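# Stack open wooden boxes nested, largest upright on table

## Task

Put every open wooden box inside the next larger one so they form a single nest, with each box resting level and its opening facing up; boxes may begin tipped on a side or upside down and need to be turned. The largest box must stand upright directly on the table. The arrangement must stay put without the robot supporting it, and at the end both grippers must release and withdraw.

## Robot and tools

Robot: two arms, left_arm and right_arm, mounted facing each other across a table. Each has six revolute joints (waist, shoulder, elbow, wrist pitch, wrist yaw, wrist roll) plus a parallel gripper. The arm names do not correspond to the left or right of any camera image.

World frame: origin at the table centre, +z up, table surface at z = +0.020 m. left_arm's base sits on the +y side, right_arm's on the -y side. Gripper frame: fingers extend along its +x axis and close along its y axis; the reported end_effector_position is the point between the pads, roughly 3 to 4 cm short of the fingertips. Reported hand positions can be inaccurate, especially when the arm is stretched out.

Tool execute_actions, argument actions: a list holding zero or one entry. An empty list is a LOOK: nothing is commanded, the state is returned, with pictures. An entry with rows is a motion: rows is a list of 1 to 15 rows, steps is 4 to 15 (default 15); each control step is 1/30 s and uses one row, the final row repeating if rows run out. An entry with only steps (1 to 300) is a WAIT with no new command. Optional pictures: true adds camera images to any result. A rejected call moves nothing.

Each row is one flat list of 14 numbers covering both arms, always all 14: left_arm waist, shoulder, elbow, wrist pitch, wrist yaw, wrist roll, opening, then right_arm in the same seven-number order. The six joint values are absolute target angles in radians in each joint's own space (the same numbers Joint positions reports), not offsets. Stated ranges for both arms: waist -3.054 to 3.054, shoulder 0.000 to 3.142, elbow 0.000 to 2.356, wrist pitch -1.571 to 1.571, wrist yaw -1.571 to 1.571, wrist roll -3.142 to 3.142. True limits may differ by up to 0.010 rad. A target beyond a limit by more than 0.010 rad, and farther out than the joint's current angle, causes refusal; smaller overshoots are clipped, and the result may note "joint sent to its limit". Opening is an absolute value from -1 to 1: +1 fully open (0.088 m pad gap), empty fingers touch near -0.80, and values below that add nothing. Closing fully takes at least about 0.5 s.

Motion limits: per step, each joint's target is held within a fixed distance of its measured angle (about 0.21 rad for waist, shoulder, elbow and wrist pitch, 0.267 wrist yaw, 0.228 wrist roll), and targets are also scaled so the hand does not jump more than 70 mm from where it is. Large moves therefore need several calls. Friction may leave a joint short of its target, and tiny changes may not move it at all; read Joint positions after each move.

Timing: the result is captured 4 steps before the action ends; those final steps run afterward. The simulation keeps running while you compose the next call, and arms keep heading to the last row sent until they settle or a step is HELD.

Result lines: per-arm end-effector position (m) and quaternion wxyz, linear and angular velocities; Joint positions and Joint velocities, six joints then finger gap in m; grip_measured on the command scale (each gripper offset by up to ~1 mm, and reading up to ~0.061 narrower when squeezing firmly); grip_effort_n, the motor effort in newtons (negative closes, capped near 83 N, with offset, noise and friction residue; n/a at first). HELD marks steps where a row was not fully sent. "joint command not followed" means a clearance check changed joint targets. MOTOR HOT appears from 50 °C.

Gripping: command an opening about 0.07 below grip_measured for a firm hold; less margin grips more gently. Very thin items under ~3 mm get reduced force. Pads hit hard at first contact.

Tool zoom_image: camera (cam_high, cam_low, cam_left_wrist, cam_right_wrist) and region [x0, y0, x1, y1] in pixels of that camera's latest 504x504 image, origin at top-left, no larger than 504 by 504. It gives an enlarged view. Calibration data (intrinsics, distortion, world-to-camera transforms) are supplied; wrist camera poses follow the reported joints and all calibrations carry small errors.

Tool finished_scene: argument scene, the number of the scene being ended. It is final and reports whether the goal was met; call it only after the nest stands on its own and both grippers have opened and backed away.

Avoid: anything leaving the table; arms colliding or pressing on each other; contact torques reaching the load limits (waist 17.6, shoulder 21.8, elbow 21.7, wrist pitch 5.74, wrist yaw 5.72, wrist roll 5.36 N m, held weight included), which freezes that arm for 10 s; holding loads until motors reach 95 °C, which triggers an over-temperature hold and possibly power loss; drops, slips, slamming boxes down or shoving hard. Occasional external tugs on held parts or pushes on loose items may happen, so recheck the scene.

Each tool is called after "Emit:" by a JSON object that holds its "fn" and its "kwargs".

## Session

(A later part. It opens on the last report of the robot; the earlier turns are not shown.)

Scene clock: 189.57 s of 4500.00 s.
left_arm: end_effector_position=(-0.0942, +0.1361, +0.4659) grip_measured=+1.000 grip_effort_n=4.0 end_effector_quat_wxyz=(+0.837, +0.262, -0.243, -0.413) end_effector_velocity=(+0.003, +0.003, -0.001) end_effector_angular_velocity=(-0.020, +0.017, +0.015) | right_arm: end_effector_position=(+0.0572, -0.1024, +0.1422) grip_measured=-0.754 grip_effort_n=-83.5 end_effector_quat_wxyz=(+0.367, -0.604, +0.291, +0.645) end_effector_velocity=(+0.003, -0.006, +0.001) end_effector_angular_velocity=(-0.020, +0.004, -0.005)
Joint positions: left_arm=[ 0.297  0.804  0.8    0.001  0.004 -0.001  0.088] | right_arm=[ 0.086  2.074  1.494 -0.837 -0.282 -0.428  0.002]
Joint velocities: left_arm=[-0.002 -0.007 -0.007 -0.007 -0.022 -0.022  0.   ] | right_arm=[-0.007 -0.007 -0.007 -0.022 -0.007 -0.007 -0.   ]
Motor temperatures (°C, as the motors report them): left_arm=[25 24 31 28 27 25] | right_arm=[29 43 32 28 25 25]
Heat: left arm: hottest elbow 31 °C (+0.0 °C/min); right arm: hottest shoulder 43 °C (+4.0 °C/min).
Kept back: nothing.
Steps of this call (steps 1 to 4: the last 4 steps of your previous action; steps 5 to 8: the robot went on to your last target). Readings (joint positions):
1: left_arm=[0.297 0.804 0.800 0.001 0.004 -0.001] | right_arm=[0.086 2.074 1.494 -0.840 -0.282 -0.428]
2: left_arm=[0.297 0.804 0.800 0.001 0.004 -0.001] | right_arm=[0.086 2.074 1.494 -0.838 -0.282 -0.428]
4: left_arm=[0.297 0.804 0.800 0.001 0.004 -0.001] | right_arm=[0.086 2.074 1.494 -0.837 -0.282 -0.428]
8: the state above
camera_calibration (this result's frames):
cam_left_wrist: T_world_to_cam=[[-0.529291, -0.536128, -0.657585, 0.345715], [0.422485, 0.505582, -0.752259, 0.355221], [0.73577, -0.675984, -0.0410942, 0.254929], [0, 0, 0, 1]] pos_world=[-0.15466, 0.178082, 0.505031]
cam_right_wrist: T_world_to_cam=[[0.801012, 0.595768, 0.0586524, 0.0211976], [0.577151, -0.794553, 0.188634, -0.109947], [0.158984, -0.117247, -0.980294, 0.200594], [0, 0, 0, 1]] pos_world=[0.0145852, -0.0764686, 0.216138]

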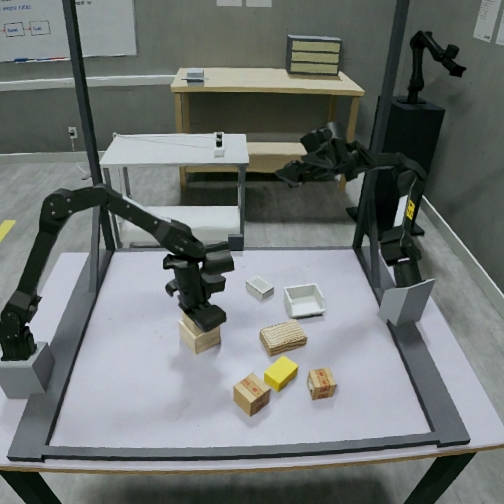

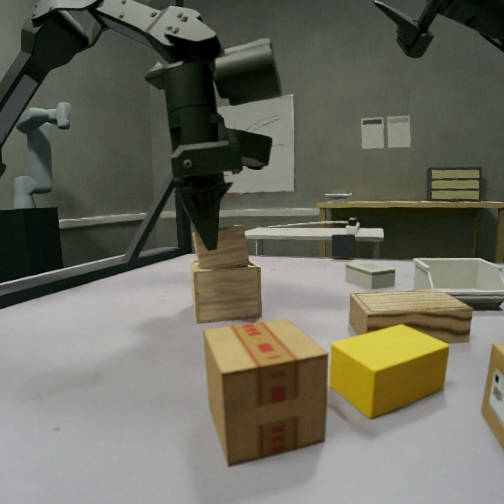

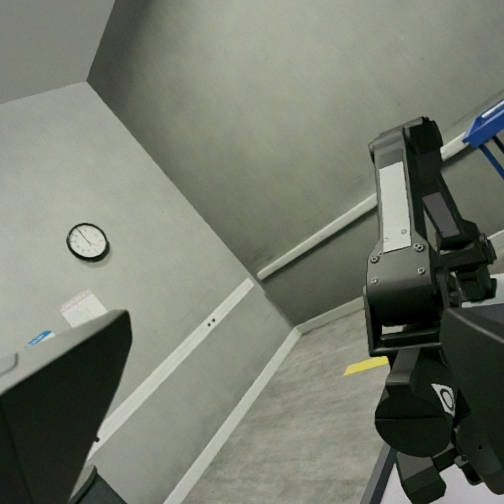

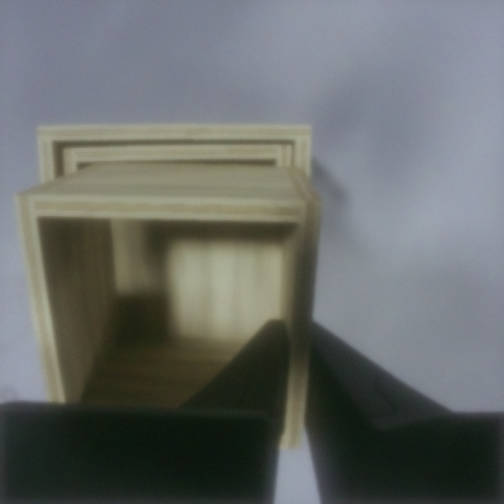

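Emit:
{"fn": "execute_actions", "kwargs": {"actions": [{"rows":[[0.3,0.8,0.8,0,0,0,1,0.086,2.074,1.53,-0.88,-0.283,-0.43,-1]],"steps":10}]}}

Emit:
{"fn": "execute_actions", "kwargs": {"actions": [{"rows":[[0.3,0.8,0.8,0,0,0,1,0.108,2.08,1.53,-0.87,-0.283,-0.43,-1]],"steps":12}]}}

Emit:
{"fn": "execute_actions", "kwargs": {"actions": [{"steps":6}], "pictures": true}}

Emit:
{"fn": "zoom_image", "kwargs": {"camera": "cam_low", "region": [160, 180, 300, 330]}}

Scene clock: 189.93 s of 4500.00 s.
left_arm: end_effector_position=(-0.0942, +0.1361, +0.4659) grip_measured=+1.000 grip_effort_n=3.5 end_effector_quat_wxyz=(+0.837, +0.262, -0.243, -0.413) end_effector_velocity=(+0.004, +0.003, -0.002) end_effector_angular_velocity=(-0.001, -0.004, +0.024) | right_arm: end_effector_position=(+0.0563, -0.1036, +0.1461) grip_measured=-0.754 grip_effort_n=-83.5 end_effector_quat_wxyz=(+0.365, -0.606, +0.296, +0.642) end_effector_velocity=(-0.003, -0.005, +0.010) end_effector_angular_velocity=(-0.036, +0.016, -0.008)
Joint positions: left_arm=[ 0.297  0.804  0.8    0.001  0.004 -0.001  0.088] | right_arm=[ 0.086  2.074  1.512 -0.868 -0.282 -0.428  0.002]
Joint velocities: left_arm=[-0.002 -0.002 -0.007 -0.007 -0.022  0.007  0.   ] | right_arm=[-0.007 -0.002  0.042 -0.081 -0.022 -0.007 -0.   ]
Motor temperatures (°C, as the motors report them): left_arm=[25 24 31 28 27 25] | right_arm=[29 43 32 28 25 25]
Heat: left arm: hottest elbow 31 °C (+0.0 °C/min); right arm: hottest shoulder 43 °C (+4.0 °C/min).
Steps of this call (steps 1 to 5: the robot went on to your last target; steps 6 to 11: the first 6 steps of this action). Readings (joint positions):
6: left_arm=[0.297 0.804 0.800 0.001 0.004 -0.001] | right_arm=[0.086 2.074 1.497 -0.841 -0.282 -0.428]
7: left_arm=[0.297 0.804 0.800 0.001 0.004 -0.001] | right_arm=[0.086 2.074 1.503 -0.847 -0.282 -0.428]
9: left_arm=[0.297 0.804 0.800 0.001 0.004 -0.001] | right_arm=[0.086 2.074 1.509 -0.860 -0.282 -0.428]
11: the state above

Scene clock: 190.33 s of 4500.00 s.
left_arm: end_effector_position=(-0.0942, +0.1361, +0.4659) grip_measured=+1.000 grip_effort_n=3.5 end_effector_quat_wxyz=(+0.837, +0.262, -0.243, -0.413) end_effector_velocity=(+0.004, +0.000, -0.006) end_effector_angular_velocity=(+0.017, +0.022, +0.009) | right_arm: end_effector_position=(+0.0484, -0.1045, +0.1454) grip_measured=-0.754 grip_effort_n=-83.5 end_effector_quat_wxyz=(+0.358, -0.609, +0.291, +0.645) end_effector_velocity=(-0.008, -0.004, -0.001) end_effector_angular_velocity=(-0.007, -0.009, +0.027)
Joint positions: left_arm=[ 0.297  0.804  0.8    0.001  0.004 -0.001  0.088] | right_arm=[ 0.105  2.074  1.519 -0.873 -0.282 -0.428  0.002]
Joint velocities: left_arm=[-0.002  0.002 -0.002 -0.022  0.007 -0.007  0.   ] | right_arm=[ 0.022 -0.007 -0.002 -0.007  0.007 -0.007 -0.   ]
Motor temperatures (°C, as the motors report them): left_arm=[25 24 31 28 27 25] | right_arm=[29 43 32 28 25 25]
Heat: left arm: hottest elbow 31 °C (+0.0 °C/min); right arm: hottest shoulder 43 °C (+4.0 °C/min).
Steps of this call (steps 1 to 4: the last 4 steps of your previous action; steps 5 to 12: the first 8 steps of this action). Readings (joint positions):
5: left_arm=[0.297 0.804 0.800 0.001 0.004 -0.001] | right_arm=[0.087 2.074 1.517 -0.875 -0.282 -0.428]
6: left_arm=[0.297 0.804 0.800 0.001 0.004 -0.001] | right_arm=[0.088 2.074 1.518 -0.875 -0.282 -0.428]
8: left_arm=[0.297 0.804 0.800 0.001 0.004 -0.001] | right_arm=[0.095 2.074 1.518 -0.875 -0.282 -0.428]
12: the state above

Scene clock: 190.53 s of 4500.00 s.
left_arm: end_effector_position=(-0.0942, +0.1361, +0.4659) grip_measured=+1.000 grip_effort_n=3.5 end_effector_quat_wxyz=(+0.837, +0.262, -0.243, -0.413) end_effector_velocity=(+0.003, +0.002, +0.003) end_effector_angular_velocity=(-0.021, -0.001, +0.015) | right_arm: end_effector_position=(+0.0482, -0.1043, +0.1455) grip_measured=-0.754 grip_effort_n=-83.5 end_effector_quat_wxyz=(+0.358, -0.609, +0.291, +0.645) end_effector_velocity=(+0.000, -0.002, -0.000) end_effector_angular_velocity=(-0.006, -0.007, -0.008)
Joint positions: left_arm=[ 0.297  0.804  0.8    0.001  0.004 -0.001  0.088] | right_arm=[ 0.105  2.074  1.519 -0.873 -0.282 -0.428  0.002]
Joint velocities: left_arm=[ 0.002  0.002 -0.002  0.007 -0.022 -0.007  0.   ] | right_arm=[ 0.002 -0.002 -0.002 -0.007  0.007  0.007 -0.   ]
Motor temperatures (°C, as the motors report them): left_arm=[25 24 31 28 27 25] | right_arm=[29 43 32 28 25 25]
Heat: left arm: hottest elbow 31 °C (+0.0 °C/min); right arm: hottest shoulder 43 °C (+4.0 °C/min).
Kept back: nothing.
Steps of this call (steps 1 to 4: the last 4 steps of your previous action; steps 5 to 6: the robot went on to your last target). Readings (joint positions):
1: left_arm=[0.297 0.804 0.800 0.001 0.004 -0.001] | right_arm=[0.105 2.074 1.519 -0.873 -0.282 -0.428]
2: left_arm=[0.297 0.804 0.800 0.001 0.004 -0.001] | right_arm=[0.105 2.074 1.519 -0.873 -0.282 -0.428]
4: left_arm=[0.297 0.804 0.800 0.001 0.004 -0.001] | right_arm=[0.105 2.074 1.519 -0.873 -0.282 -0.428]
6: the state above
camera_calibration (this result's frames):
cam_left_wrist: T_world_to_cam=[[-0.529291, -0.536128, -0.657585, 0.345715], [0.422485, 0.505582, -0.752259, 0.355221], [0.73577, -0.675984, -0.0410942, 0.254929], [0, 0, 0, 1]] pos_world=[-0.15466, 0.178082, 0.505031]
cam_right_wrist: T_world_to_cam=[[0.79187, 0.608544, 0.0511495, 0.0321913], [0.588704, -0.782952, 0.201033, -0.108003], [0.162385, -0.12908, -0.978248, 0.203308], [0, 0, 0, 1]] pos_world=[0.00507626, -0.0779078, 0.218951]

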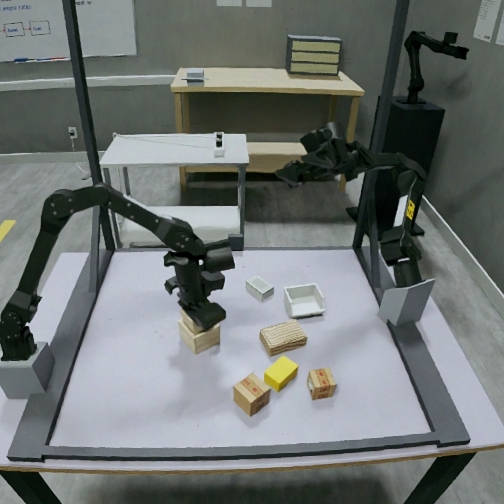

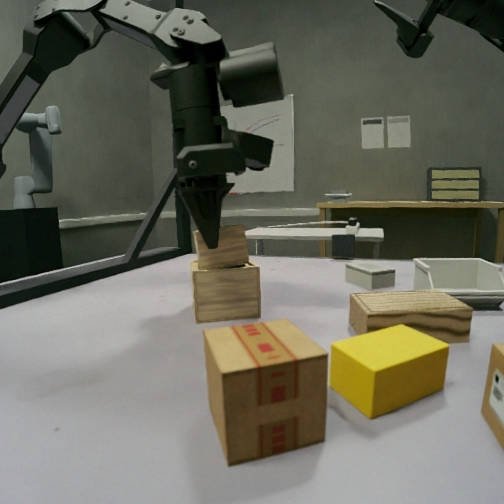

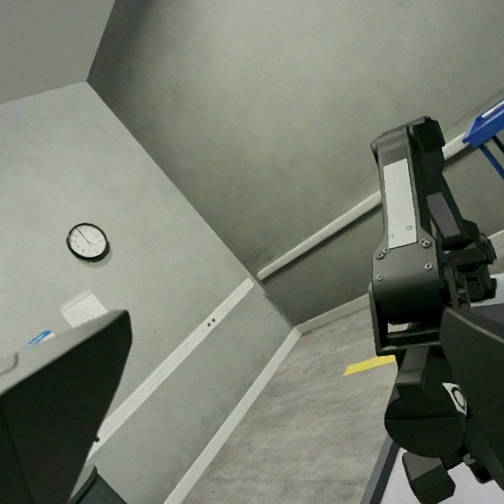

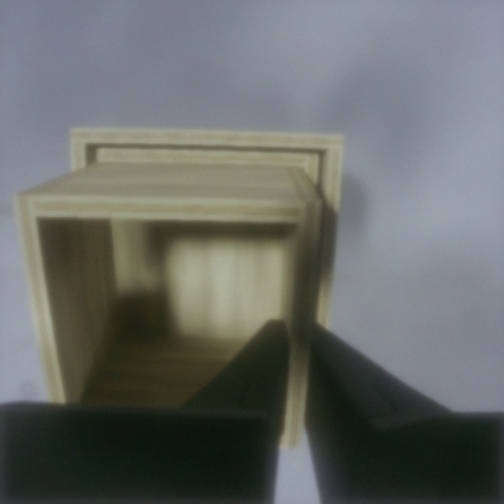

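Region (160, 180, 300, 330) of cam_low's 504x504 image, scaled by 3.360, with more detail than that image has; it fills the left 470 columns of this view, and the rest is white.

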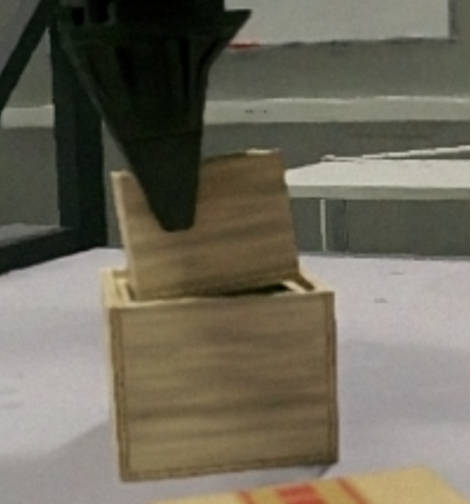

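Emit:
{"fn": "execute_actions", "kwargs": {"actions": [{"rows":[[0.3,0.8,0.8,0,0,0,1,0.095,2.08,1.52,-0.873,-0.283,-0.41,-1]],"steps":12}]}}

Emit:
{"fn": "execute_actions", "kwargs": {"actions": [{"steps":6}], "pictures": true}}

Emit:
{"fn": "zoom_image", "kwargs": {"camera": "cam_low", "region": [160, 180, 300, 330]}}

Scene clock: 191.00 s of 4500.00 s.
left_arm: end_effector_position=(-0.0942, +0.1361, +0.4659) grip_measured=+1.000 grip_effort_n=4.0 end_effector_quat_wxyz=(+0.837, +0.262, -0.243, -0.413) end_effector_velocity=(+0.002, +0.003, +0.003) end_effector_angular_velocity=(-0.026, +0.013, +0.016) | right_arm: end_effector_position=(+0.0510, -0.1035, +0.1464) grip_measured=-0.754 grip_effort_n=-83.5 end_effector_quat_wxyz=(+0.365, -0.605, +0.297, +0.642) end_effector_velocity=(+0.006, -0.002, +0.001) end_effector_angular_velocity=(-0.008, +0.008, -0.041)
Joint positions: left_arm=[ 0.297  0.804  0.8    0.001  0.004 -0.001  0.088] | right_arm=[ 0.098  2.074  1.519 -0.872 -0.282 -0.415  0.002]
Joint velocities: left_arm=[ 0.002 -0.002  0.002 -0.007 -0.022 -0.022  0.   ] | right_arm=[-0.017 -0.002 -0.007 -0.007 -0.007  0.022 -0.   ]
Motor temperatures (°C, as the motors report them): left_arm=[25 24 31 28 27 25] | right_arm=[29 43 32 28 25 25]
Heat: left arm: hottest elbow 31 °C (+0.0 °C/min); right arm: hottest shoulder 43 °C (+4.0 °C/min).
Steps of this call (steps 1 to 6: the robot went on to your last target; steps 7 to 14: the first 8 steps of this action). Readings (joint positions):
7: left_arm=[0.297 0.804 0.800 0.001 0.004 -0.001] | right_arm=[0.105 2.074 1.519 -0.872 -0.282 -0.428]
8: left_arm=[0.297 0.804 0.800 0.001 0.004 -0.001] | right_arm=[0.104 2.074 1.519 -0.872 -0.282 -0.425]
10: left_arm=[0.297 0.804 0.800 0.001 0.004 -0.001] | right_arm=[0.102 2.074 1.519 -0.872 -0.282 -0.419]
14: the state above

Scene clock: 191.20 s of 4500.00 s.
left_arm: end_effector_position=(-0.0942, +0.1361, +0.4659) grip_measured=+1.000 grip_effort_n=3.5 end_effector_quat_wxyz=(+0.837, +0.262, -0.243, -0.413) end_effector_velocity=(-0.001, +0.001, +0.004) end_effector_angular_velocity=(-0.023, -0.005, +0.005) | right_arm: end_effector_position=(+0.0513, -0.1034, +0.1465) grip_measured=-0.754 grip_effort_n=-83.5 end_effector_quat_wxyz=(+0.366, -0.605, +0.297, +0.642) end_effector_velocity=(+0.001, +0.002, +0.003) end_effector_angular_velocity=(+0.014, -0.005, -0.007)
Joint positions: left_arm=[ 0.297  0.804  0.8    0.001  0.004 -0.001  0.088] | right_arm=[ 0.097  2.074  1.519 -0.872 -0.282 -0.413  0.002]
Joint velocities: left_arm=[-0.002 -0.002  0.002  0.007 -0.022 -0.007  0.   ] | right_arm=[-0.002 -0.007 -0.002  0.007  0.007  0.007 -0.   ]
Motor temperatures (°C, as the motors report them): left_arm=[25 24 31 28 27 25] | right_arm=[29 43 32 28 25 25]
Heat: left arm: hottest elbow 31 °C (+0.0 °C/min); right arm: hottest shoulder 43 °C (+4.1 °C/min).
Kept back: nothing.
Steps of this call (steps 1 to 4: the last 4 steps of your previous action; steps 5 to 6: the robot went on to your last target). Readings (joint positions):
1: left_arm=[0.297 0.804 0.800 0.001 0.004 -0.001] | right_arm=[0.097 2.074 1.519 -0.872 -0.282 -0.414]
2: left_arm=[0.297 0.804 0.800 0.001 0.004 -0.001] | right_arm=[0.097 2.074 1.519 -0.872 -0.282 -0.414]
4: left_arm=[0.297 0.804 0.800 0.001 0.004 -0.001] | right_arm=[0.097 2.074 1.519 -0.872 -0.282 -0.413]
6: the state above
camera_calibration (this result's frames):
cam_left_wrist: T_world_to_cam=[[-0.529291, -0.536128, -0.657585, 0.345715], [0.422485, 0.505582, -0.752259, 0.355221], [0.73577, -0.675984, -0.0410942, 0.254929], [0, 0, 0, 1]] pos_world=[-0.15466, 0.178082, 0.505031]
cam_right_wrist: T_world_to_cam=[[0.805575, 0.590267, 0.0513249, 0.0265259], [0.571133, -0.796663, 0.197826, -0.109372], [0.157659, -0.13005, -0.978893, 0.20412], [0, 0, 0, 1]] pos_world=[0.00891593, -0.076244, 0.220087]

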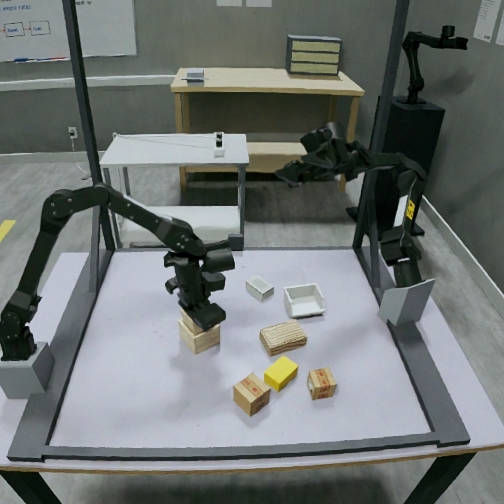

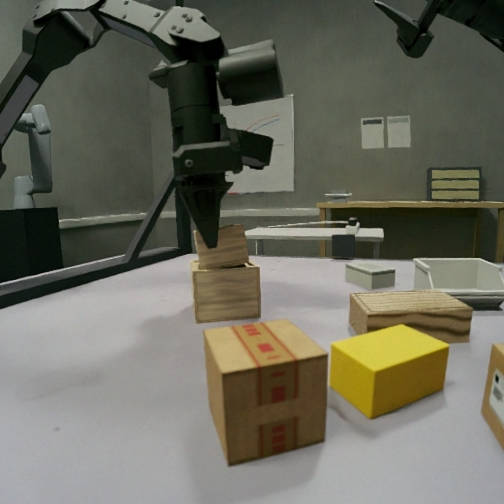

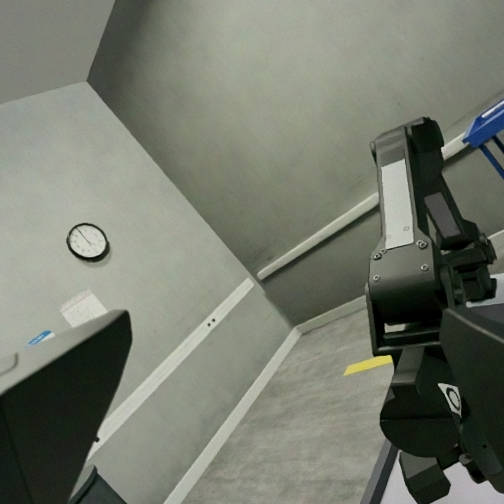

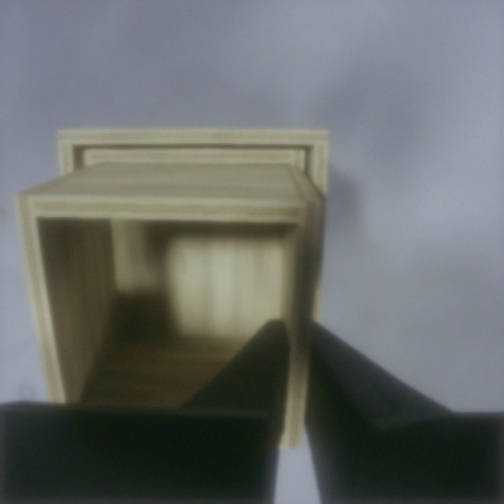

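Region (160, 180, 300, 330) of cam_low's 504x504 image, scaled by 3.360, with more detail than that image has; it fills the left 470 columns of this view, and the rest is white.

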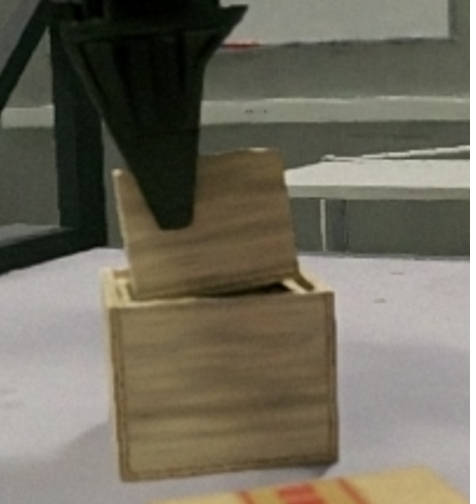

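Emit:
{"fn": "execute_actions", "kwargs": {"actions": [{"rows":[[0.3,0.8,0.8,0,0,0,1,0.1,2.085,1.47,-0.825,-0.283,-0.41,-1]],"steps":15}]}}

Emit:
{"fn": "execute_actions", "kwargs": {"actions": [{"steps":6}], "pictures": true}}

Emit:
{"fn": "zoom_image", "kwargs": {"camera": "cam_low", "region": [160, 180, 300, 330]}}

Scene clock: 191.70 s of 4500.00 s.
left_arm: end_effector_position=(-0.0942, +0.1361, +0.4659) grip_measured=+1.000 grip_effort_n=3.5 end_effector_quat_wxyz=(+0.837, +0.262, -0.243, -0.413) end_effector_velocity=(-0.001, -0.001, -0.004) end_effector_angular_velocity=(+0.015, +0.016, -0.015) | right_arm: end_effector_position=(+0.0534, -0.1012, +0.1425) grip_measured=-0.754 grip_effort_n=-83.5 end_effector_quat_wxyz=(+0.371, -0.601, +0.291, +0.646) end_effector_velocity=(+0.001, -0.006, -0.001) end_effector_angular_velocity=(-0.018, +0.018, -0.002)
Joint positions: left_arm=[ 0.297  0.804  0.8    0.001  0.004 -0.001  0.088] | right_arm=[ 0.094  2.073  1.496 -0.831 -0.282 -0.412  0.002]
Joint velocities: left_arm=[-0.002 -0.002 -0.002 -0.007  0.022 -0.007  0.   ] | right_arm=[-0.007 -0.007 -0.017 -0.007 -0.022 -0.007 -0.   ]
Motor temperatures (°C, as the motors report them): left_arm=[25 24 31 28 27 25] | right_arm=[29 43 32 28 25 25]
Heat: left arm: hottest elbow 31 °C (+0.0 °C/min); right arm: hottest shoulder 43 °C (+4.0 °C/min).
Steps of this call (steps 1 to 4: the robot went on to your last target; steps 5 to 15: the first 11 steps of this action). Readings (joint positions):
5: left_arm=[0.297 0.804 0.800 0.001 0.004 -0.001] | right_arm=[0.097 2.074 1.517 -0.868 -0.282 -0.412]
6: left_arm=[0.297 0.804 0.800 0.001 0.004 -0.001] | right_arm=[0.097 2.074 1.510 -0.856 -0.282 -0.412]
8: left_arm=[0.297 0.804 0.800 0.001 0.004 -0.001] | right_arm=[0.096 2.074 1.503 -0.843 -0.282 -0.412]
12: left_arm=[0.297 0.804 0.800 0.001 0.004 -0.001] | right_arm=[0.095 2.073 1.498 -0.833 -0.282 -0.412]
15: the state above

Scene clock: 191.90 s of 4500.00 s.
left_arm: end_effector_position=(-0.0942, +0.1361, +0.4659) grip_measured=+1.000 grip_effort_n=3.5 end_effector_quat_wxyz=(+0.837, +0.262, -0.243, -0.413) end_effector_velocity=(+0.001, +0.001, -0.001) end_effector_angular_velocity=(+0.005, -0.003, +0.010) | right_arm: end_effector_position=(+0.0535, -0.1011, +0.1426) grip_measured=-0.754 grip_effort_n=-83.5 end_effector_quat_wxyz=(+0.371, -0.601, +0.291, +0.646) end_effector_velocity=(-0.000, +0.001, +0.000) end_effector_angular_velocity=(+0.008, -0.005, -0.004)
Joint positions: left_arm=[ 0.297  0.804  0.8    0.001  0.004 -0.001  0.088] | right_arm=[ 0.094  2.072  1.494 -0.829 -0.282 -0.412  0.002]
Joint velocities: left_arm=[-0.002 -0.002 -0.002 -0.007 -0.007  0.007  0.   ] | right_arm=[ 0.002 -0.002 -0.002  0.007  0.007  0.007  0.   ]
Motor temperatures (°C, as the motors report them): left_arm=[25 24 31 28 27 25] | right_arm=[29 43 32 28 25 25]
Heat: left arm: hottest elbow 31 °C (+0.0 °C/min); right arm: hottest shoulder 43 °C (+4.0 °C/min).
Kept back: nothing.
Steps of this call (steps 1 to 4: the last 4 steps of your previous action; steps 5 to 6: the robot went on to your last target). Readings (joint positions):
1: left_arm=[0.297 0.804 0.800 0.001 0.004 -0.001] | right_arm=[0.094 2.072 1.495 -0.830 -0.282 -0.412]
2: left_arm=[0.297 0.804 0.800 0.001 0.004 -0.001] | right_arm=[0.094 2.072 1.495 -0.830 -0.282 -0.412]
4: left_arm=[0.297 0.804 0.800 0.001 0.004 -0.001] | right_arm=[0.094 2.072 1.495 -0.829 -0.282 -0.412]
6: the state above
camera_calibration (this result's frames):
cam_left_wrist: T_world_to_cam=[[-0.529291, -0.536128, -0.657585, 0.345715], [0.422485, 0.505582, -0.752259, 0.355221], [0.73577, -0.675984, -0.0410942, 0.254929], [0, 0, 0, 1]] pos_world=[-0.15466, 0.178082, 0.505031]
cam_right_wrist: T_world_to_cam=[[0.804321, 0.59106, 0.0609506, 0.0223381], [0.573619, -0.799133, 0.179854, -0.105847], [0.155012, -0.109698, -0.981803, 0.202866], [0, 0, 0, 1]] pos_world=[0.0113023, -0.0755354, 0.21685]

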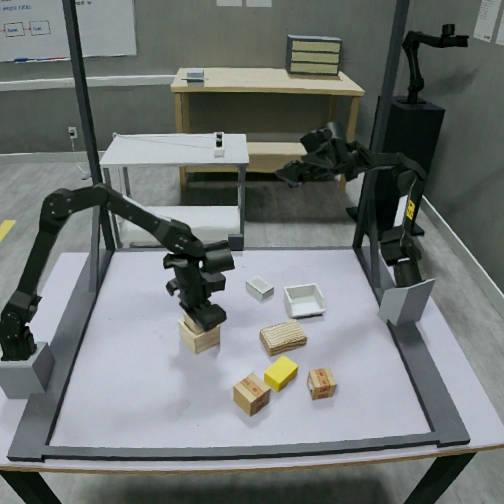

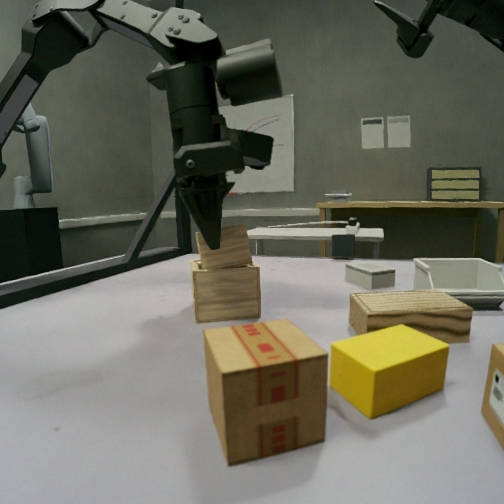

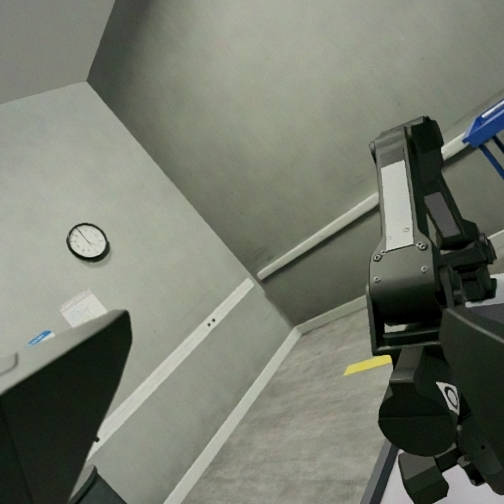

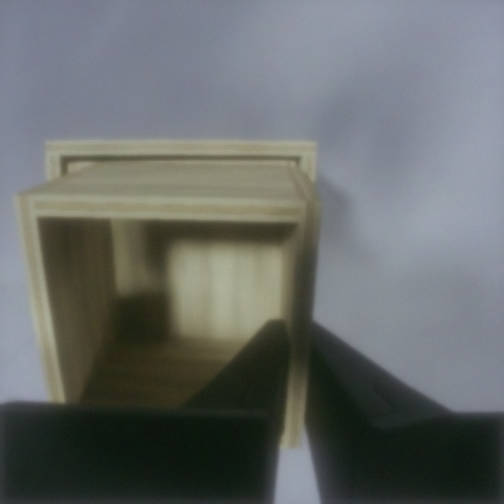

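Region (160, 180, 300, 330) of cam_low's 504x504 image, scaled by 3.360, with more detail than that image has; it fills the left 470 columns of this view, and the rest is white.

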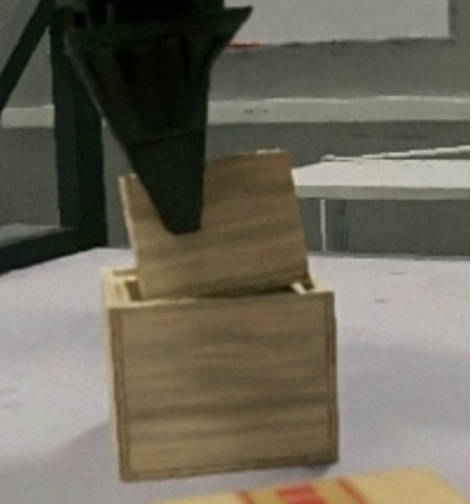

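Emit:
{"fn": "execute_actions", "kwargs": {"actions": [{"rows":[[0.3,0.8,0.8,0,0,0,1,0.1,2.074,1.525,-0.885,-0.283,-0.41,-1]],"steps":12}]}}

Emit:
{"fn": "execute_actions", "kwargs": {"actions": [{"rows":[[0.3,0.8,0.8,0,0,0,1,0.1,2.08,1.465,-0.865,-0.283,-0.41,-1]],"steps":15}]}}

Emit:
{"fn": "execute_actions", "kwargs": {"actions": [{"steps":6}], "pictures": true}}

Emit:
{"fn": "zoom_image", "kwargs": {"camera": "cam_low", "region": [160, 180, 300, 330]}}

Scene clock: 192.53 s of 4500.00 s.
left_arm: end_effector_position=(-0.0942, +0.1361, +0.4659) grip_measured=+1.000 grip_effort_n=4.0 end_effector_quat_wxyz=(+0.837, +0.262, -0.243, -0.413) end_effector_velocity=(+0.002, +0.002, -0.002) end_effector_angular_velocity=(+0.003, +0.014, +0.013) | right_arm: end_effector_position=(+0.0523, -0.1067, +0.1452) grip_measured=-0.754 grip_effort_n=-83.5 end_effector_quat_wxyz=(+0.365, -0.606, +0.301, +0.639) end_effector_velocity=(-0.006, -0.002, +0.007) end_effector_angular_velocity=(-0.020, +0.004, +0.010)
Joint positions: left_arm=[ 0.297  0.804  0.8    0.001  0.004 -0.001  0.088] | right_arm=[ 0.097  2.071  1.51  -0.876 -0.282 -0.412  0.002]
Joint velocities: left_arm=[-0.002 -0.002  0.002 -0.022 -0.007 -0.007  0.   ] | right_arm=[ 0.007 -0.002  0.032 -0.051 -0.007 -0.007 -0.   ]
Motor temperatures (°C, as the motors report them): left_arm=[25 24 31 28 27 25] | right_arm=[29 43 32 28 25 25]
Heat: left arm: hottest elbow 31 °C (+0.0 °C/min); right arm: hottest shoulder 43 °C (+4.0 °C/min).
Steps of this call (steps 1 to 11: the robot went on to your last target; steps 12 to 19: the first 8 steps of this action). Readings (joint positions):
12: left_arm=[0.297 0.804 0.800 0.001 0.004 -0.001] | right_arm=[0.094 2.071 1.496 -0.832 -0.282 -0.412]
13: left_arm=[0.297 0.804 0.800 0.001 0.004 -0.001] | right_arm=[0.094 2.071 1.501 -0.842 -0.282 -0.412]
15: left_arm=[0.297 0.804 0.800 0.001 0.004 -0.001] | right_arm=[0.095 2.071 1.505 -0.862 -0.282 -0.412]
19: the state above

Scene clock: 193.03 s of 4500.00 s.
left_arm: end_effector_position=(-0.0942, +0.1361, +0.4659) grip_measured=+1.000 grip_effort_n=4.0 end_effector_quat_wxyz=(+0.837, +0.262, -0.243, -0.413) end_effector_velocity=(+0.007, +0.005, -0.006) end_effector_angular_velocity=(+0.012, +0.009, +0.039) | right_arm: end_effector_position=(+0.0554, -0.1136, +0.1380) grip_measured=-0.754 grip_effort_n=-83.5 end_effector_quat_wxyz=(+0.361, -0.610, +0.309, +0.634) end_effector_velocity=(-0.000, -0.000, +0.001) end_effector_angular_velocity=(+0.006, +0.006, +0.022)
Joint positions: left_arm=[ 0.297  0.804  0.8    0.001  0.004 -0.001  0.088] | right_arm=[ 0.097  2.071  1.48  -0.867 -0.282 -0.412  0.002]
Joint velocities: left_arm=[-0.002 -0.007 -0.007 -0.037 -0.022  0.007  0.   ] | right_arm=[-0.002 -0.007 -0.007  0.007 -0.007 -0.022 -0.   ]
Motor temperatures (°C, as the motors report them): left_arm=[25 24 31 28 27 25] | right_arm=[29 43 32 28 25 25]
Heat: left arm: hottest elbow 31 °C (+0.0 °C/min); right arm: hottest shoulder 43 °C (+4.1 °C/min).
Steps of this call (steps 1 to 4: the last 4 steps of your previous action; steps 5 to 15: the first 11 steps of this action). Readings (joint positions):
5: left_arm=[0.297 0.804 0.800 0.001 0.004 -0.001] | right_arm=[0.097 2.071 1.512 -0.880 -0.282 -0.412]
6: left_arm=[0.297 0.804 0.800 0.001 0.004 -0.001] | right_arm=[0.097 2.071 1.507 -0.876 -0.282 -0.412]
8: left_arm=[0.297 0.804 0.800 0.001 0.004 -0.001] | right_arm=[0.097 2.071 1.497 -0.871 -0.282 -0.412]
12: left_arm=[0.297 0.804 0.800 0.001 0.004 -0.001] | right_arm=[0.097 2.071 1.481 -0.869 -0.282 -0.412]
15: the state above

Scene clock: 193.23 s of 4500.00 s.
left_arm: end_effector_position=(-0.0942, +0.1361, +0.4659) grip_measured=+1.000 grip_effort_n=3.5 end_effector_quat_wxyz=(+0.837, +0.262, -0.243, -0.413) end_effector_velocity=(+0.000, +0.000, -0.004) end_effector_angular_velocity=(+0.012, +0.017, +0.002) | right_arm: end_effector_position=(+0.0555, -0.1138, +0.1377) grip_measured=-0.754 grip_effort_n=-83.5 end_effector_quat_wxyz=(+0.361, -0.610, +0.309, +0.634) end_effector_velocity=(-0.002, -0.003, -0.000) end_effector_angular_velocity=(-0.009, +0.007, -0.007)
Joint positions: left_arm=[ 0.297  0.804  0.8    0.001  0.004 -0.001  0.088] | right_arm=[ 0.097  2.071  1.478 -0.866 -0.282 -0.412  0.002]
Joint velocities: left_arm=[-0.002 -0.002  0.002 -0.022  0.007 -0.007  0.   ] | right_arm=[ 0.002 -0.002 -0.002 -0.007 -0.007  0.007 -0.   ]
Motor temperatures (°C, as the motors report them): left_arm=[25 24 31 28 27 25] | right_arm=[29 43 32 28 25 25]
Heat: left arm: hottest elbow 31 °C (+0.0 °C/min); right arm: hottest shoulder 43 °C (+4.1 °C/min).
Kept back: nothing.
Steps of this call (steps 1 to 4: the last 4 steps of your previous action; steps 5 to 6: the robot went on to your last target). Readings (joint positions):
1: left_arm=[0.297 0.804 0.800 0.001 0.004 -0.001] | right_arm=[0.097 2.071 1.479 -0.867 -0.282 -0.412]
2: left_arm=[0.297 0.804 0.800 0.001 0.004 -0.001] | right_arm=[0.097 2.071 1.479 -0.866 -0.282 -0.412]
4: left_arm=[0.297 0.804 0.800 0.001 0.004 -0.001] | right_arm=[0.097 2.071 1.479 -0.866 -0.282 -0.412]
6: the state above
camera_calibration (this result's frames):
cam_left_wrist: T_world_to_cam=[[-0.529291, -0.536128, -0.657585, 0.345715], [0.422485, 0.505582, -0.752259, 0.355221], [0.73577, -0.675984, -0.0410942, 0.254929], [0, 0, 0, 1]] pos_world=[-0.15466, 0.178082, 0.505031]
cam_right_wrist: T_world_to_cam=[[0.811373, 0.583348, 0.037131, 0.0304854], [0.562064, -0.796056, 0.224452, -0.121407], [0.160492, -0.161245, -0.973777, 0.189128], [0, 0, 0, 1]] pos_world=[0.0131501, -0.0839349, 0.210287]

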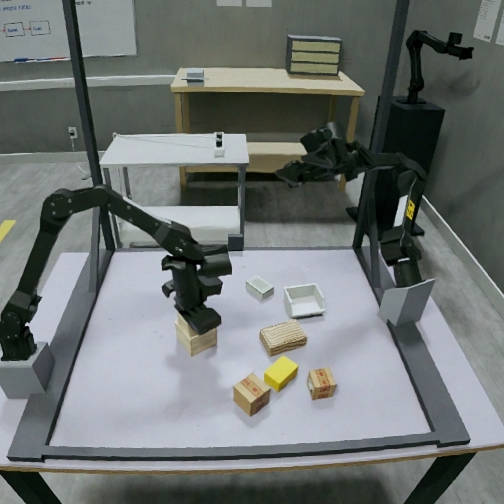

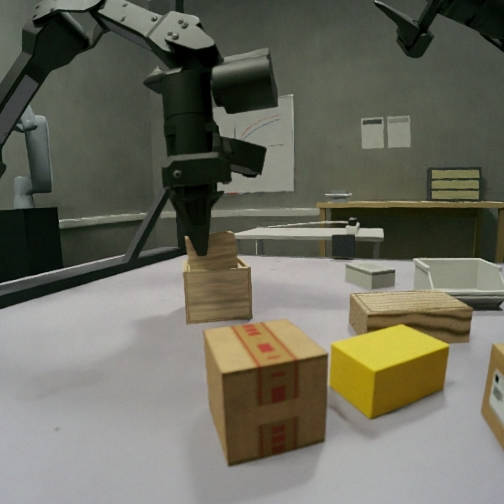

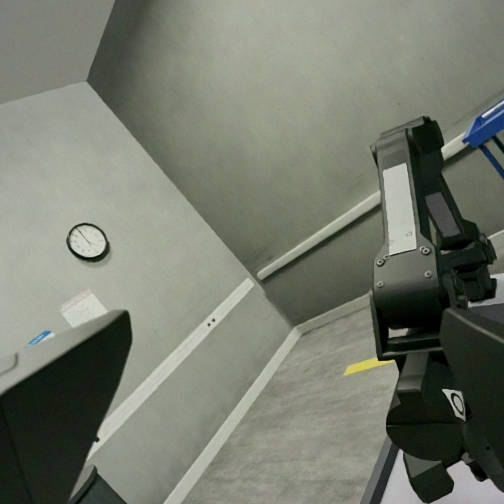

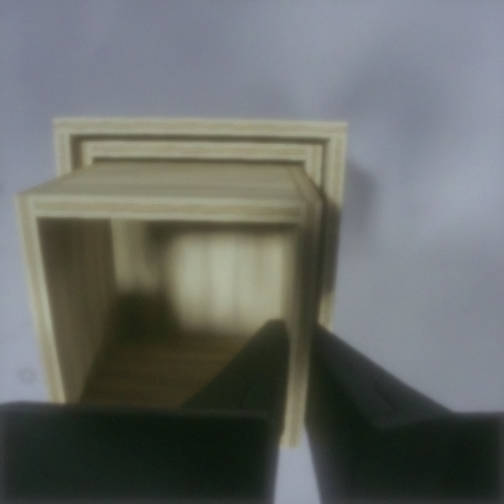

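Region (160, 180, 300, 330) of cam_low's 504x504 image, scaled by 3.360, with more detail than that image has; it fills the left 470 columns of this view, and the rest is white.

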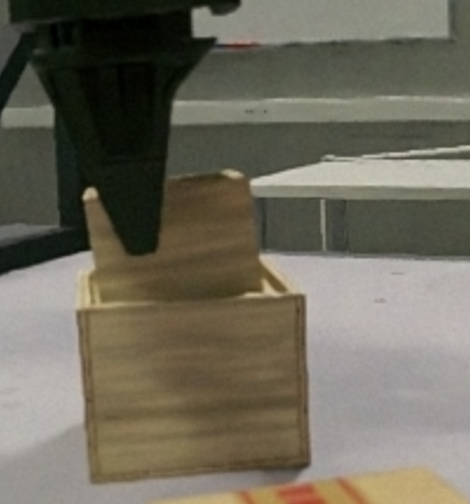

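Emit:
{"fn": "execute_actions", "kwargs": {"actions": [{"rows":[[0.3,0.8,0.8,0,0,0,1,0.1,2.08,1.43,-0.825,-0.283,-0.41,-1]],"steps":15}]}}

Emit:
{"fn": "execute_actions", "kwargs": {"actions": [{"steps":6}], "pictures": true}}

Emit:
{"fn": "zoom_image", "kwargs": {"camera": "cam_low", "region": [160, 180, 300, 330]}}

Scene clock: 193.70 s of 4500.00 s.
left_arm: end_effector_position=(-0.0942, +0.1361, +0.4659) grip_measured=+1.000 grip_effort_n=3.5 end_effector_quat_wxyz=(+0.837, +0.262, -0.243, -0.413) end_effector_velocity=(+0.000, +0.000, +0.003) end_effector_angular_velocity=(-0.020, -0.003, +0.008) | right_arm: end_effector_position=(+0.0583, -0.1163, +0.1300) grip_measured=-0.754 grip_effort_n=-83.5 end_effector_quat_wxyz=(+0.361, -0.610, +0.308, +0.635) end_effector_velocity=(-0.003, -0.000, +0.001) end_effector_angular_velocity=(+0.004, +0.022, +0.009)
Joint positions: left_arm=[ 0.297  0.804  0.8    0.001  0.004 -0.001  0.088] | right_arm=[ 0.097  2.071  1.443 -0.829 -0.282 -0.412  0.002]
Joint velocities: left_arm=[-0.002  0.002  0.002  0.007 -0.022 -0.007  0.   ] | right_arm=[-0.002 -0.007 -0.007  0.007 -0.022 -0.007 -0.   ]
Motor temperatures (°C, as the motors report them): left_arm=[25 24 31 28 27 25] | right_arm=[29 43 32 28 25 25]
Heat: left arm: hottest elbow 31 °C (+0.0 °C/min); right arm: hottest shoulder 43 °C (+4.0 °C/min).
Steps of this call (steps 1 to 3: the robot went on to your last target; steps 4 to 14: the first 11 steps of this action). Readings (joint positions):
4: left_arm=[0.297 0.804 0.800 0.001 0.004 -0.001] | right_arm=[0.097 2.071 1.475 -0.860 -0.282 -0.412]
5: left_arm=[0.297 0.804 0.800 0.001 0.004 -0.001] | right_arm=[0.097 2.071 1.468 -0.850 -0.282 -0.412]
7: left_arm=[0.297 0.804 0.800 0.001 0.004 -0.001] | right_arm=[0.097 2.071 1.456 -0.839 -0.282 -0.412]
11: left_arm=[0.297 0.804 0.800 0.001 0.004 -0.001] | right_arm=[0.097 2.071 1.444 -0.831 -0.282 -0.412]
14: the state above

Scene clock: 193.90 s of 4500.00 s.
left_arm: end_effector_position=(-0.0942, +0.1361, +0.4659) grip_measured=+1.000 grip_effort_n=3.5 end_effector_quat_wxyz=(+0.837, +0.262, -0.243, -0.413) end_effector_velocity=(+0.002, +0.000, -0.004) end_effector_angular_velocity=(+0.001, +0.027, -0.004) | right_arm: end_effector_position=(+0.0584, -0.1164, +0.1297) grip_measured=-0.754 grip_effort_n=-83.5 end_effector_quat_wxyz=(+0.361, -0.610, +0.308, +0.635) end_effector_velocity=(+0.004, +0.000, +0.000) end_effector_angular_velocity=(+0.006, -0.006, -0.014)
Joint positions: left_arm=[ 0.297  0.804  0.8    0.001  0.004 -0.001  0.088] | right_arm=[ 0.097  2.071  1.442 -0.828 -0.282 -0.412  0.002]
Joint velocities: left_arm=[-0.002 -0.002 -0.007 -0.007  0.007 -0.022  0.   ] | right_arm=[-0.007 -0.002 -0.007  0.007  0.007  0.007 -0.   ]
Motor temperatures (°C, as the motors report them): left_arm=[25 24 31 28 27 25] | right_arm=[29 43 32 28 25 25]
Heat: left arm: hottest elbow 31 °C (+0.0 °C/min); right arm: hottest shoulder 43 °C (+4.0 °C/min).
Kept back: nothing.
Steps of this call (steps 1 to 4: the last 4 steps of your previous action; steps 5 to 6: the robot went on to your last target). Readings (joint positions):
1: left_arm=[0.297 0.804 0.800 0.001 0.004 -0.001] | right_arm=[0.097 2.071 1.443 -0.828 -0.282 -0.412]
2: left_arm=[0.297 0.804 0.800 0.001 0.004 -0.001] | right_arm=[0.097 2.071 1.443 -0.828 -0.282 -0.412]
4: left_arm=[0.297 0.804 0.800 0.001 0.004 -0.001] | right_arm=[0.097 2.071 1.443 -0.828 -0.282 -0.412]
6: the state above
camera_calibration (this result's frames):
cam_left_wrist: T_world_to_cam=[[-0.529291, -0.536128, -0.657585, 0.345715], [0.422485, 0.505582, -0.752259, 0.355221], [0.73577, -0.675984, -0.0410942, 0.254929], [0, 0, 0, 1]] pos_world=[-0.15466, 0.178082, 0.505031]
cam_right_wrist: T_world_to_cam=[[0.811151, 0.583583, 0.0382754, 0.0298547], [0.562479, -0.796391, 0.222213, -0.12308], [0.160162, -0.158719, -0.974247, 0.180832], [0, 0, 0, 1]] pos_world=[0.0160509, -0.0867411, 0.202382]

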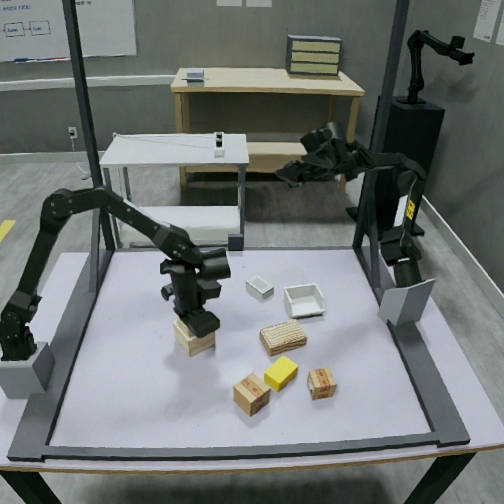

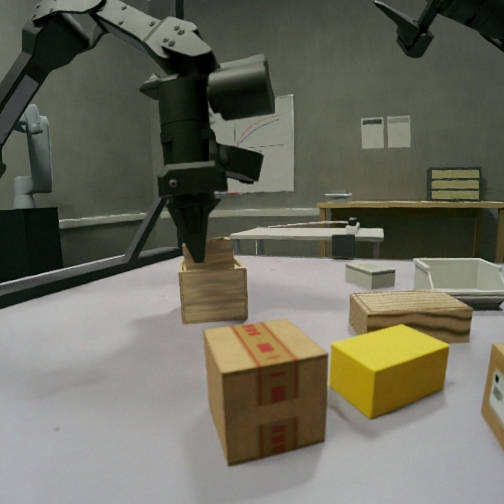

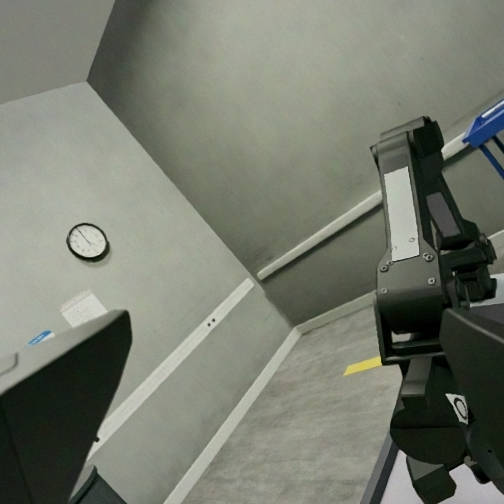

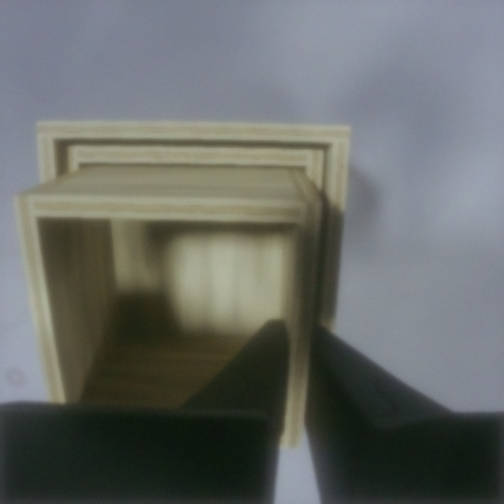

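Region (160, 180, 300, 330) of cam_low's 504x504 image, scaled by 3.360, with more detail than that image has; it fills the left 470 columns of this view, and the rest is white.

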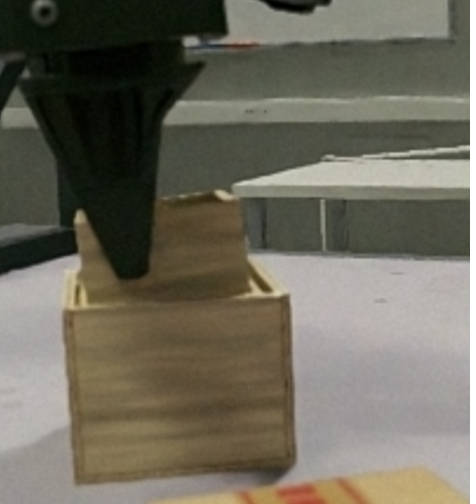

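Deep enough; release gently.

Emit:
{"fn": "execute_actions", "kwargs": {"actions": [{"rows":[[0.3,0.8,0.8,0,0,0,1,0.097,2.071,1.442,-0.828,-0.283,-0.41,-0.7],[0.3,0.8,0.8,0,0,0,1,0.097,2.071,1.442,-0.828,-0.283,-0.41,-0.65],[0.3,0.8,0.8,0,0,0,1,0.097,2.071,1.442,-0.828,-0.283,-0.41,-0.6],[0.3,0.8,0.8,0,0,0,1,0.097,2.071,1.442,-0.828,-0.283,-0.41,-0.5]],"steps":15}]}}

Emit:
{"fn": "execute_actions", "kwargs": {"actions": [{"rows":[[0.3,0.8,0.8,0,0,0,1,0.097,2.04,1.6,-1.0,-0.283,-0.41,-0.5]],"steps":15}], "pictures": true}}

Scene clock: 194.37 s of 4500.00 s.
left_arm: end_effector_position=(-0.0942, +0.1361, +0.4659) grip_measured=+1.000 grip_effort_n=4.0 end_effector_quat_wxyz=(+0.837, +0.262, -0.243, -0.413) end_effector_velocity=(+0.003, +0.002, -0.003) end_effector_angular_velocity=(-0.014, +0.021, +0.015) | right_arm: end_effector_position=(+0.0584, -0.1163, +0.1297) grip_measured=-0.534 grip_effort_n=18.4 end_effector_quat_wxyz=(+0.361, -0.610, +0.308, +0.635) end_effector_velocity=(-0.001, +0.005, +0.002) end_effector_angular_velocity=(+0.026, -0.004, +0.017)
Joint positions: left_arm=[ 0.297  0.804  0.8    0.001  0.004 -0.001  0.088] | right_arm=[ 0.097  2.071  1.442 -0.827 -0.282 -0.412  0.013]
Joint velocities: left_arm=[-0.007 -0.002 -0.007 -0.007 -0.022 -0.022  0.   ] | right_arm=[ 0.002 -0.002  0.002  0.022  0.007 -0.007  0.013]
Motor temperatures (°C, as the motors report them): left_arm=[25 24 31 28 27 25] | right_arm=[29 43 32 28 25 25]
Heat: left arm: hottest elbow 31 °C (+0.0 °C/min); right arm: hottest shoulder 43 °C (+3.0 °C/min).
Steps of this call (steps 1 to 3: the robot went on to your last target; steps 4 to 14: the first 11 steps of this action). Readings (joint positions):
4: left_arm=[0.297 0.804 0.800 0.001 0.004 -0.001] | right_arm=[0.097 2.071 1.442 -0.827 -0.282 -0.412]
5: left_arm=[0.297 0.804 0.800 0.001 0.004 -0.001] | right_arm=[0.097 2.071 1.442 -0.827 -0.282 -0.412]
7: left_arm=[0.297 0.804 0.800 0.001 0.004 -0.001] | right_arm=[0.097 2.071 1.442 -0.827 -0.282 -0.412]
11: left_arm=[0.297 0.804 0.800 0.001 0.004 -0.001] | right_arm=[0.097 2.071 1.442 -0.827 -0.282 -0.412]
14: the state above

Scene clock: 194.87 s of 4500.00 s.
left_arm: end_effector_position=(-0.0942, +0.1361, +0.4659) grip_measured=+1.000 grip_effort_n=3.5 end_effector_quat_wxyz=(+0.837, +0.262, -0.243, -0.413) end_effector_velocity=(-0.001, +0.002, -0.004) end_effector_angular_velocity=(+0.017, +0.003, +0.002) | right_arm: end_effector_position=(+0.0427, -0.1070, +0.1755) grip_measured=-0.503 grip_effort_n=18.4 end_effector_quat_wxyz=(+0.365, -0.606, +0.301, +0.639) end_effector_velocity=(+0.001, -0.021, -0.001) end_effector_angular_velocity=(-0.093, +0.006, -0.006)
Joint positions: left_arm=[ 0.297  0.804  0.8    0.001  0.004 -0.001  0.088] | right_arm=[ 0.097  2.039  1.591 -0.989 -0.282 -0.412  0.014]
Joint velocities: left_arm=[-0.002 -0.012 -0.002 -0.022  0.007  0.007  0.   ] | right_arm=[-0.002 -0.002 -0.002 -0.095 -0.022 -0.022 -0.   ]
Motor temperatures (°C, as the motors report them): left_arm=[25 24 31 28 27 25] | right_arm=[29 43 32 28 25 25]
Heat: left arm: hottest elbow 31 °C (+0.0 °C/min); right arm: hottest shoulder 43 °C (+3.0 °C/min).
Steps of this call (steps 1 to 4: the last 4 steps of your previous action; steps 5 to 15: the first 11 steps of this action). Readings (joint positions):
5: left_arm=[0.297 0.804 0.800 0.001 0.004 -0.001] | right_arm=[0.097 2.071 1.455 -0.850 -0.282 -0.412]
6: left_arm=[0.297 0.804 0.800 0.001 0.004 -0.001] | right_arm=[0.097 2.071 1.481 -0.897 -0.282 -0.412]
8: left_arm=[0.297 0.804 0.800 0.001 0.004 -0.001] | right_arm=[0.097 2.065 1.525 -0.940 -0.282 -0.412]
12: left_arm=[0.297 0.804 0.800 0.001 0.004 -0.001] | right_arm=[0.097 2.042 1.584 -0.977 -0.282 -0.412]
15: the state above
camera_calibration (this result's frames):
cam_left_wrist: T_world_to_cam=[[-0.529291, -0.536128, -0.657585, 0.345715], [0.422485, 0.505582, -0.752259, 0.355221], [0.73577, -0.675984, -0.0410942, 0.254929], [0, 0, 0, 1]] pos_world=[-0.15466, 0.178082, 0.505031]
cam_right_wrist: T_world_to_cam=[[0.807779, 0.587596, 0.0471682, 0.0343758], [0.567839, -0.797105, 0.205384, -0.114335], [0.158281, -0.139121, -0.977544, 0.232187], [0, 0, 0, 1]] pos_world=[0.000405108, -0.0790342, 0.248834]

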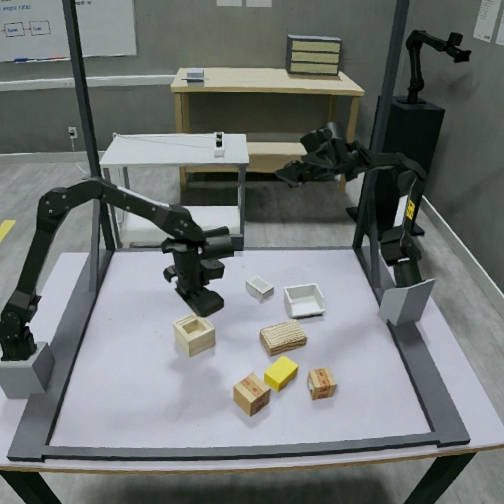

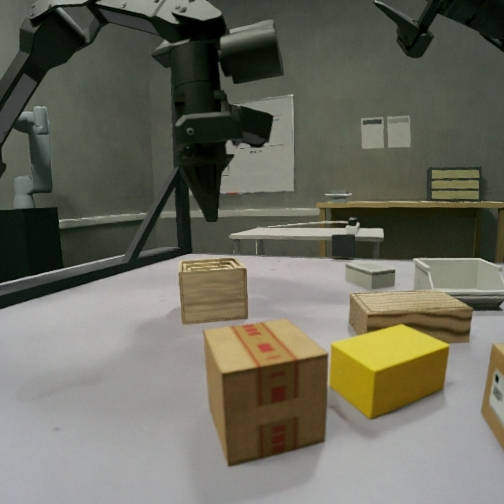

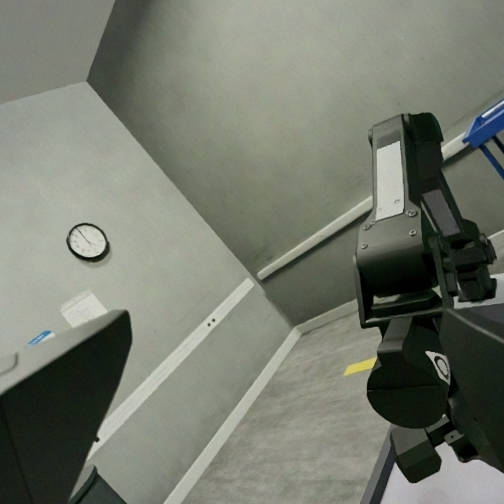

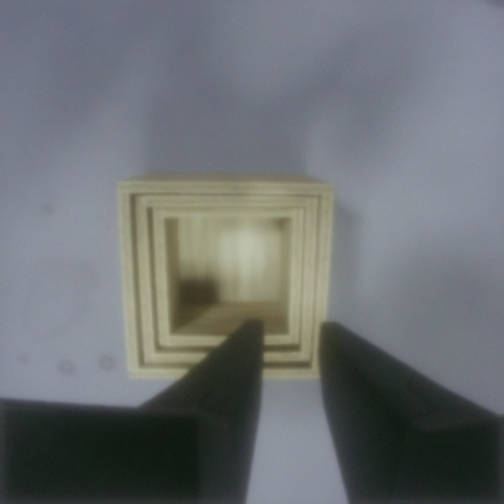

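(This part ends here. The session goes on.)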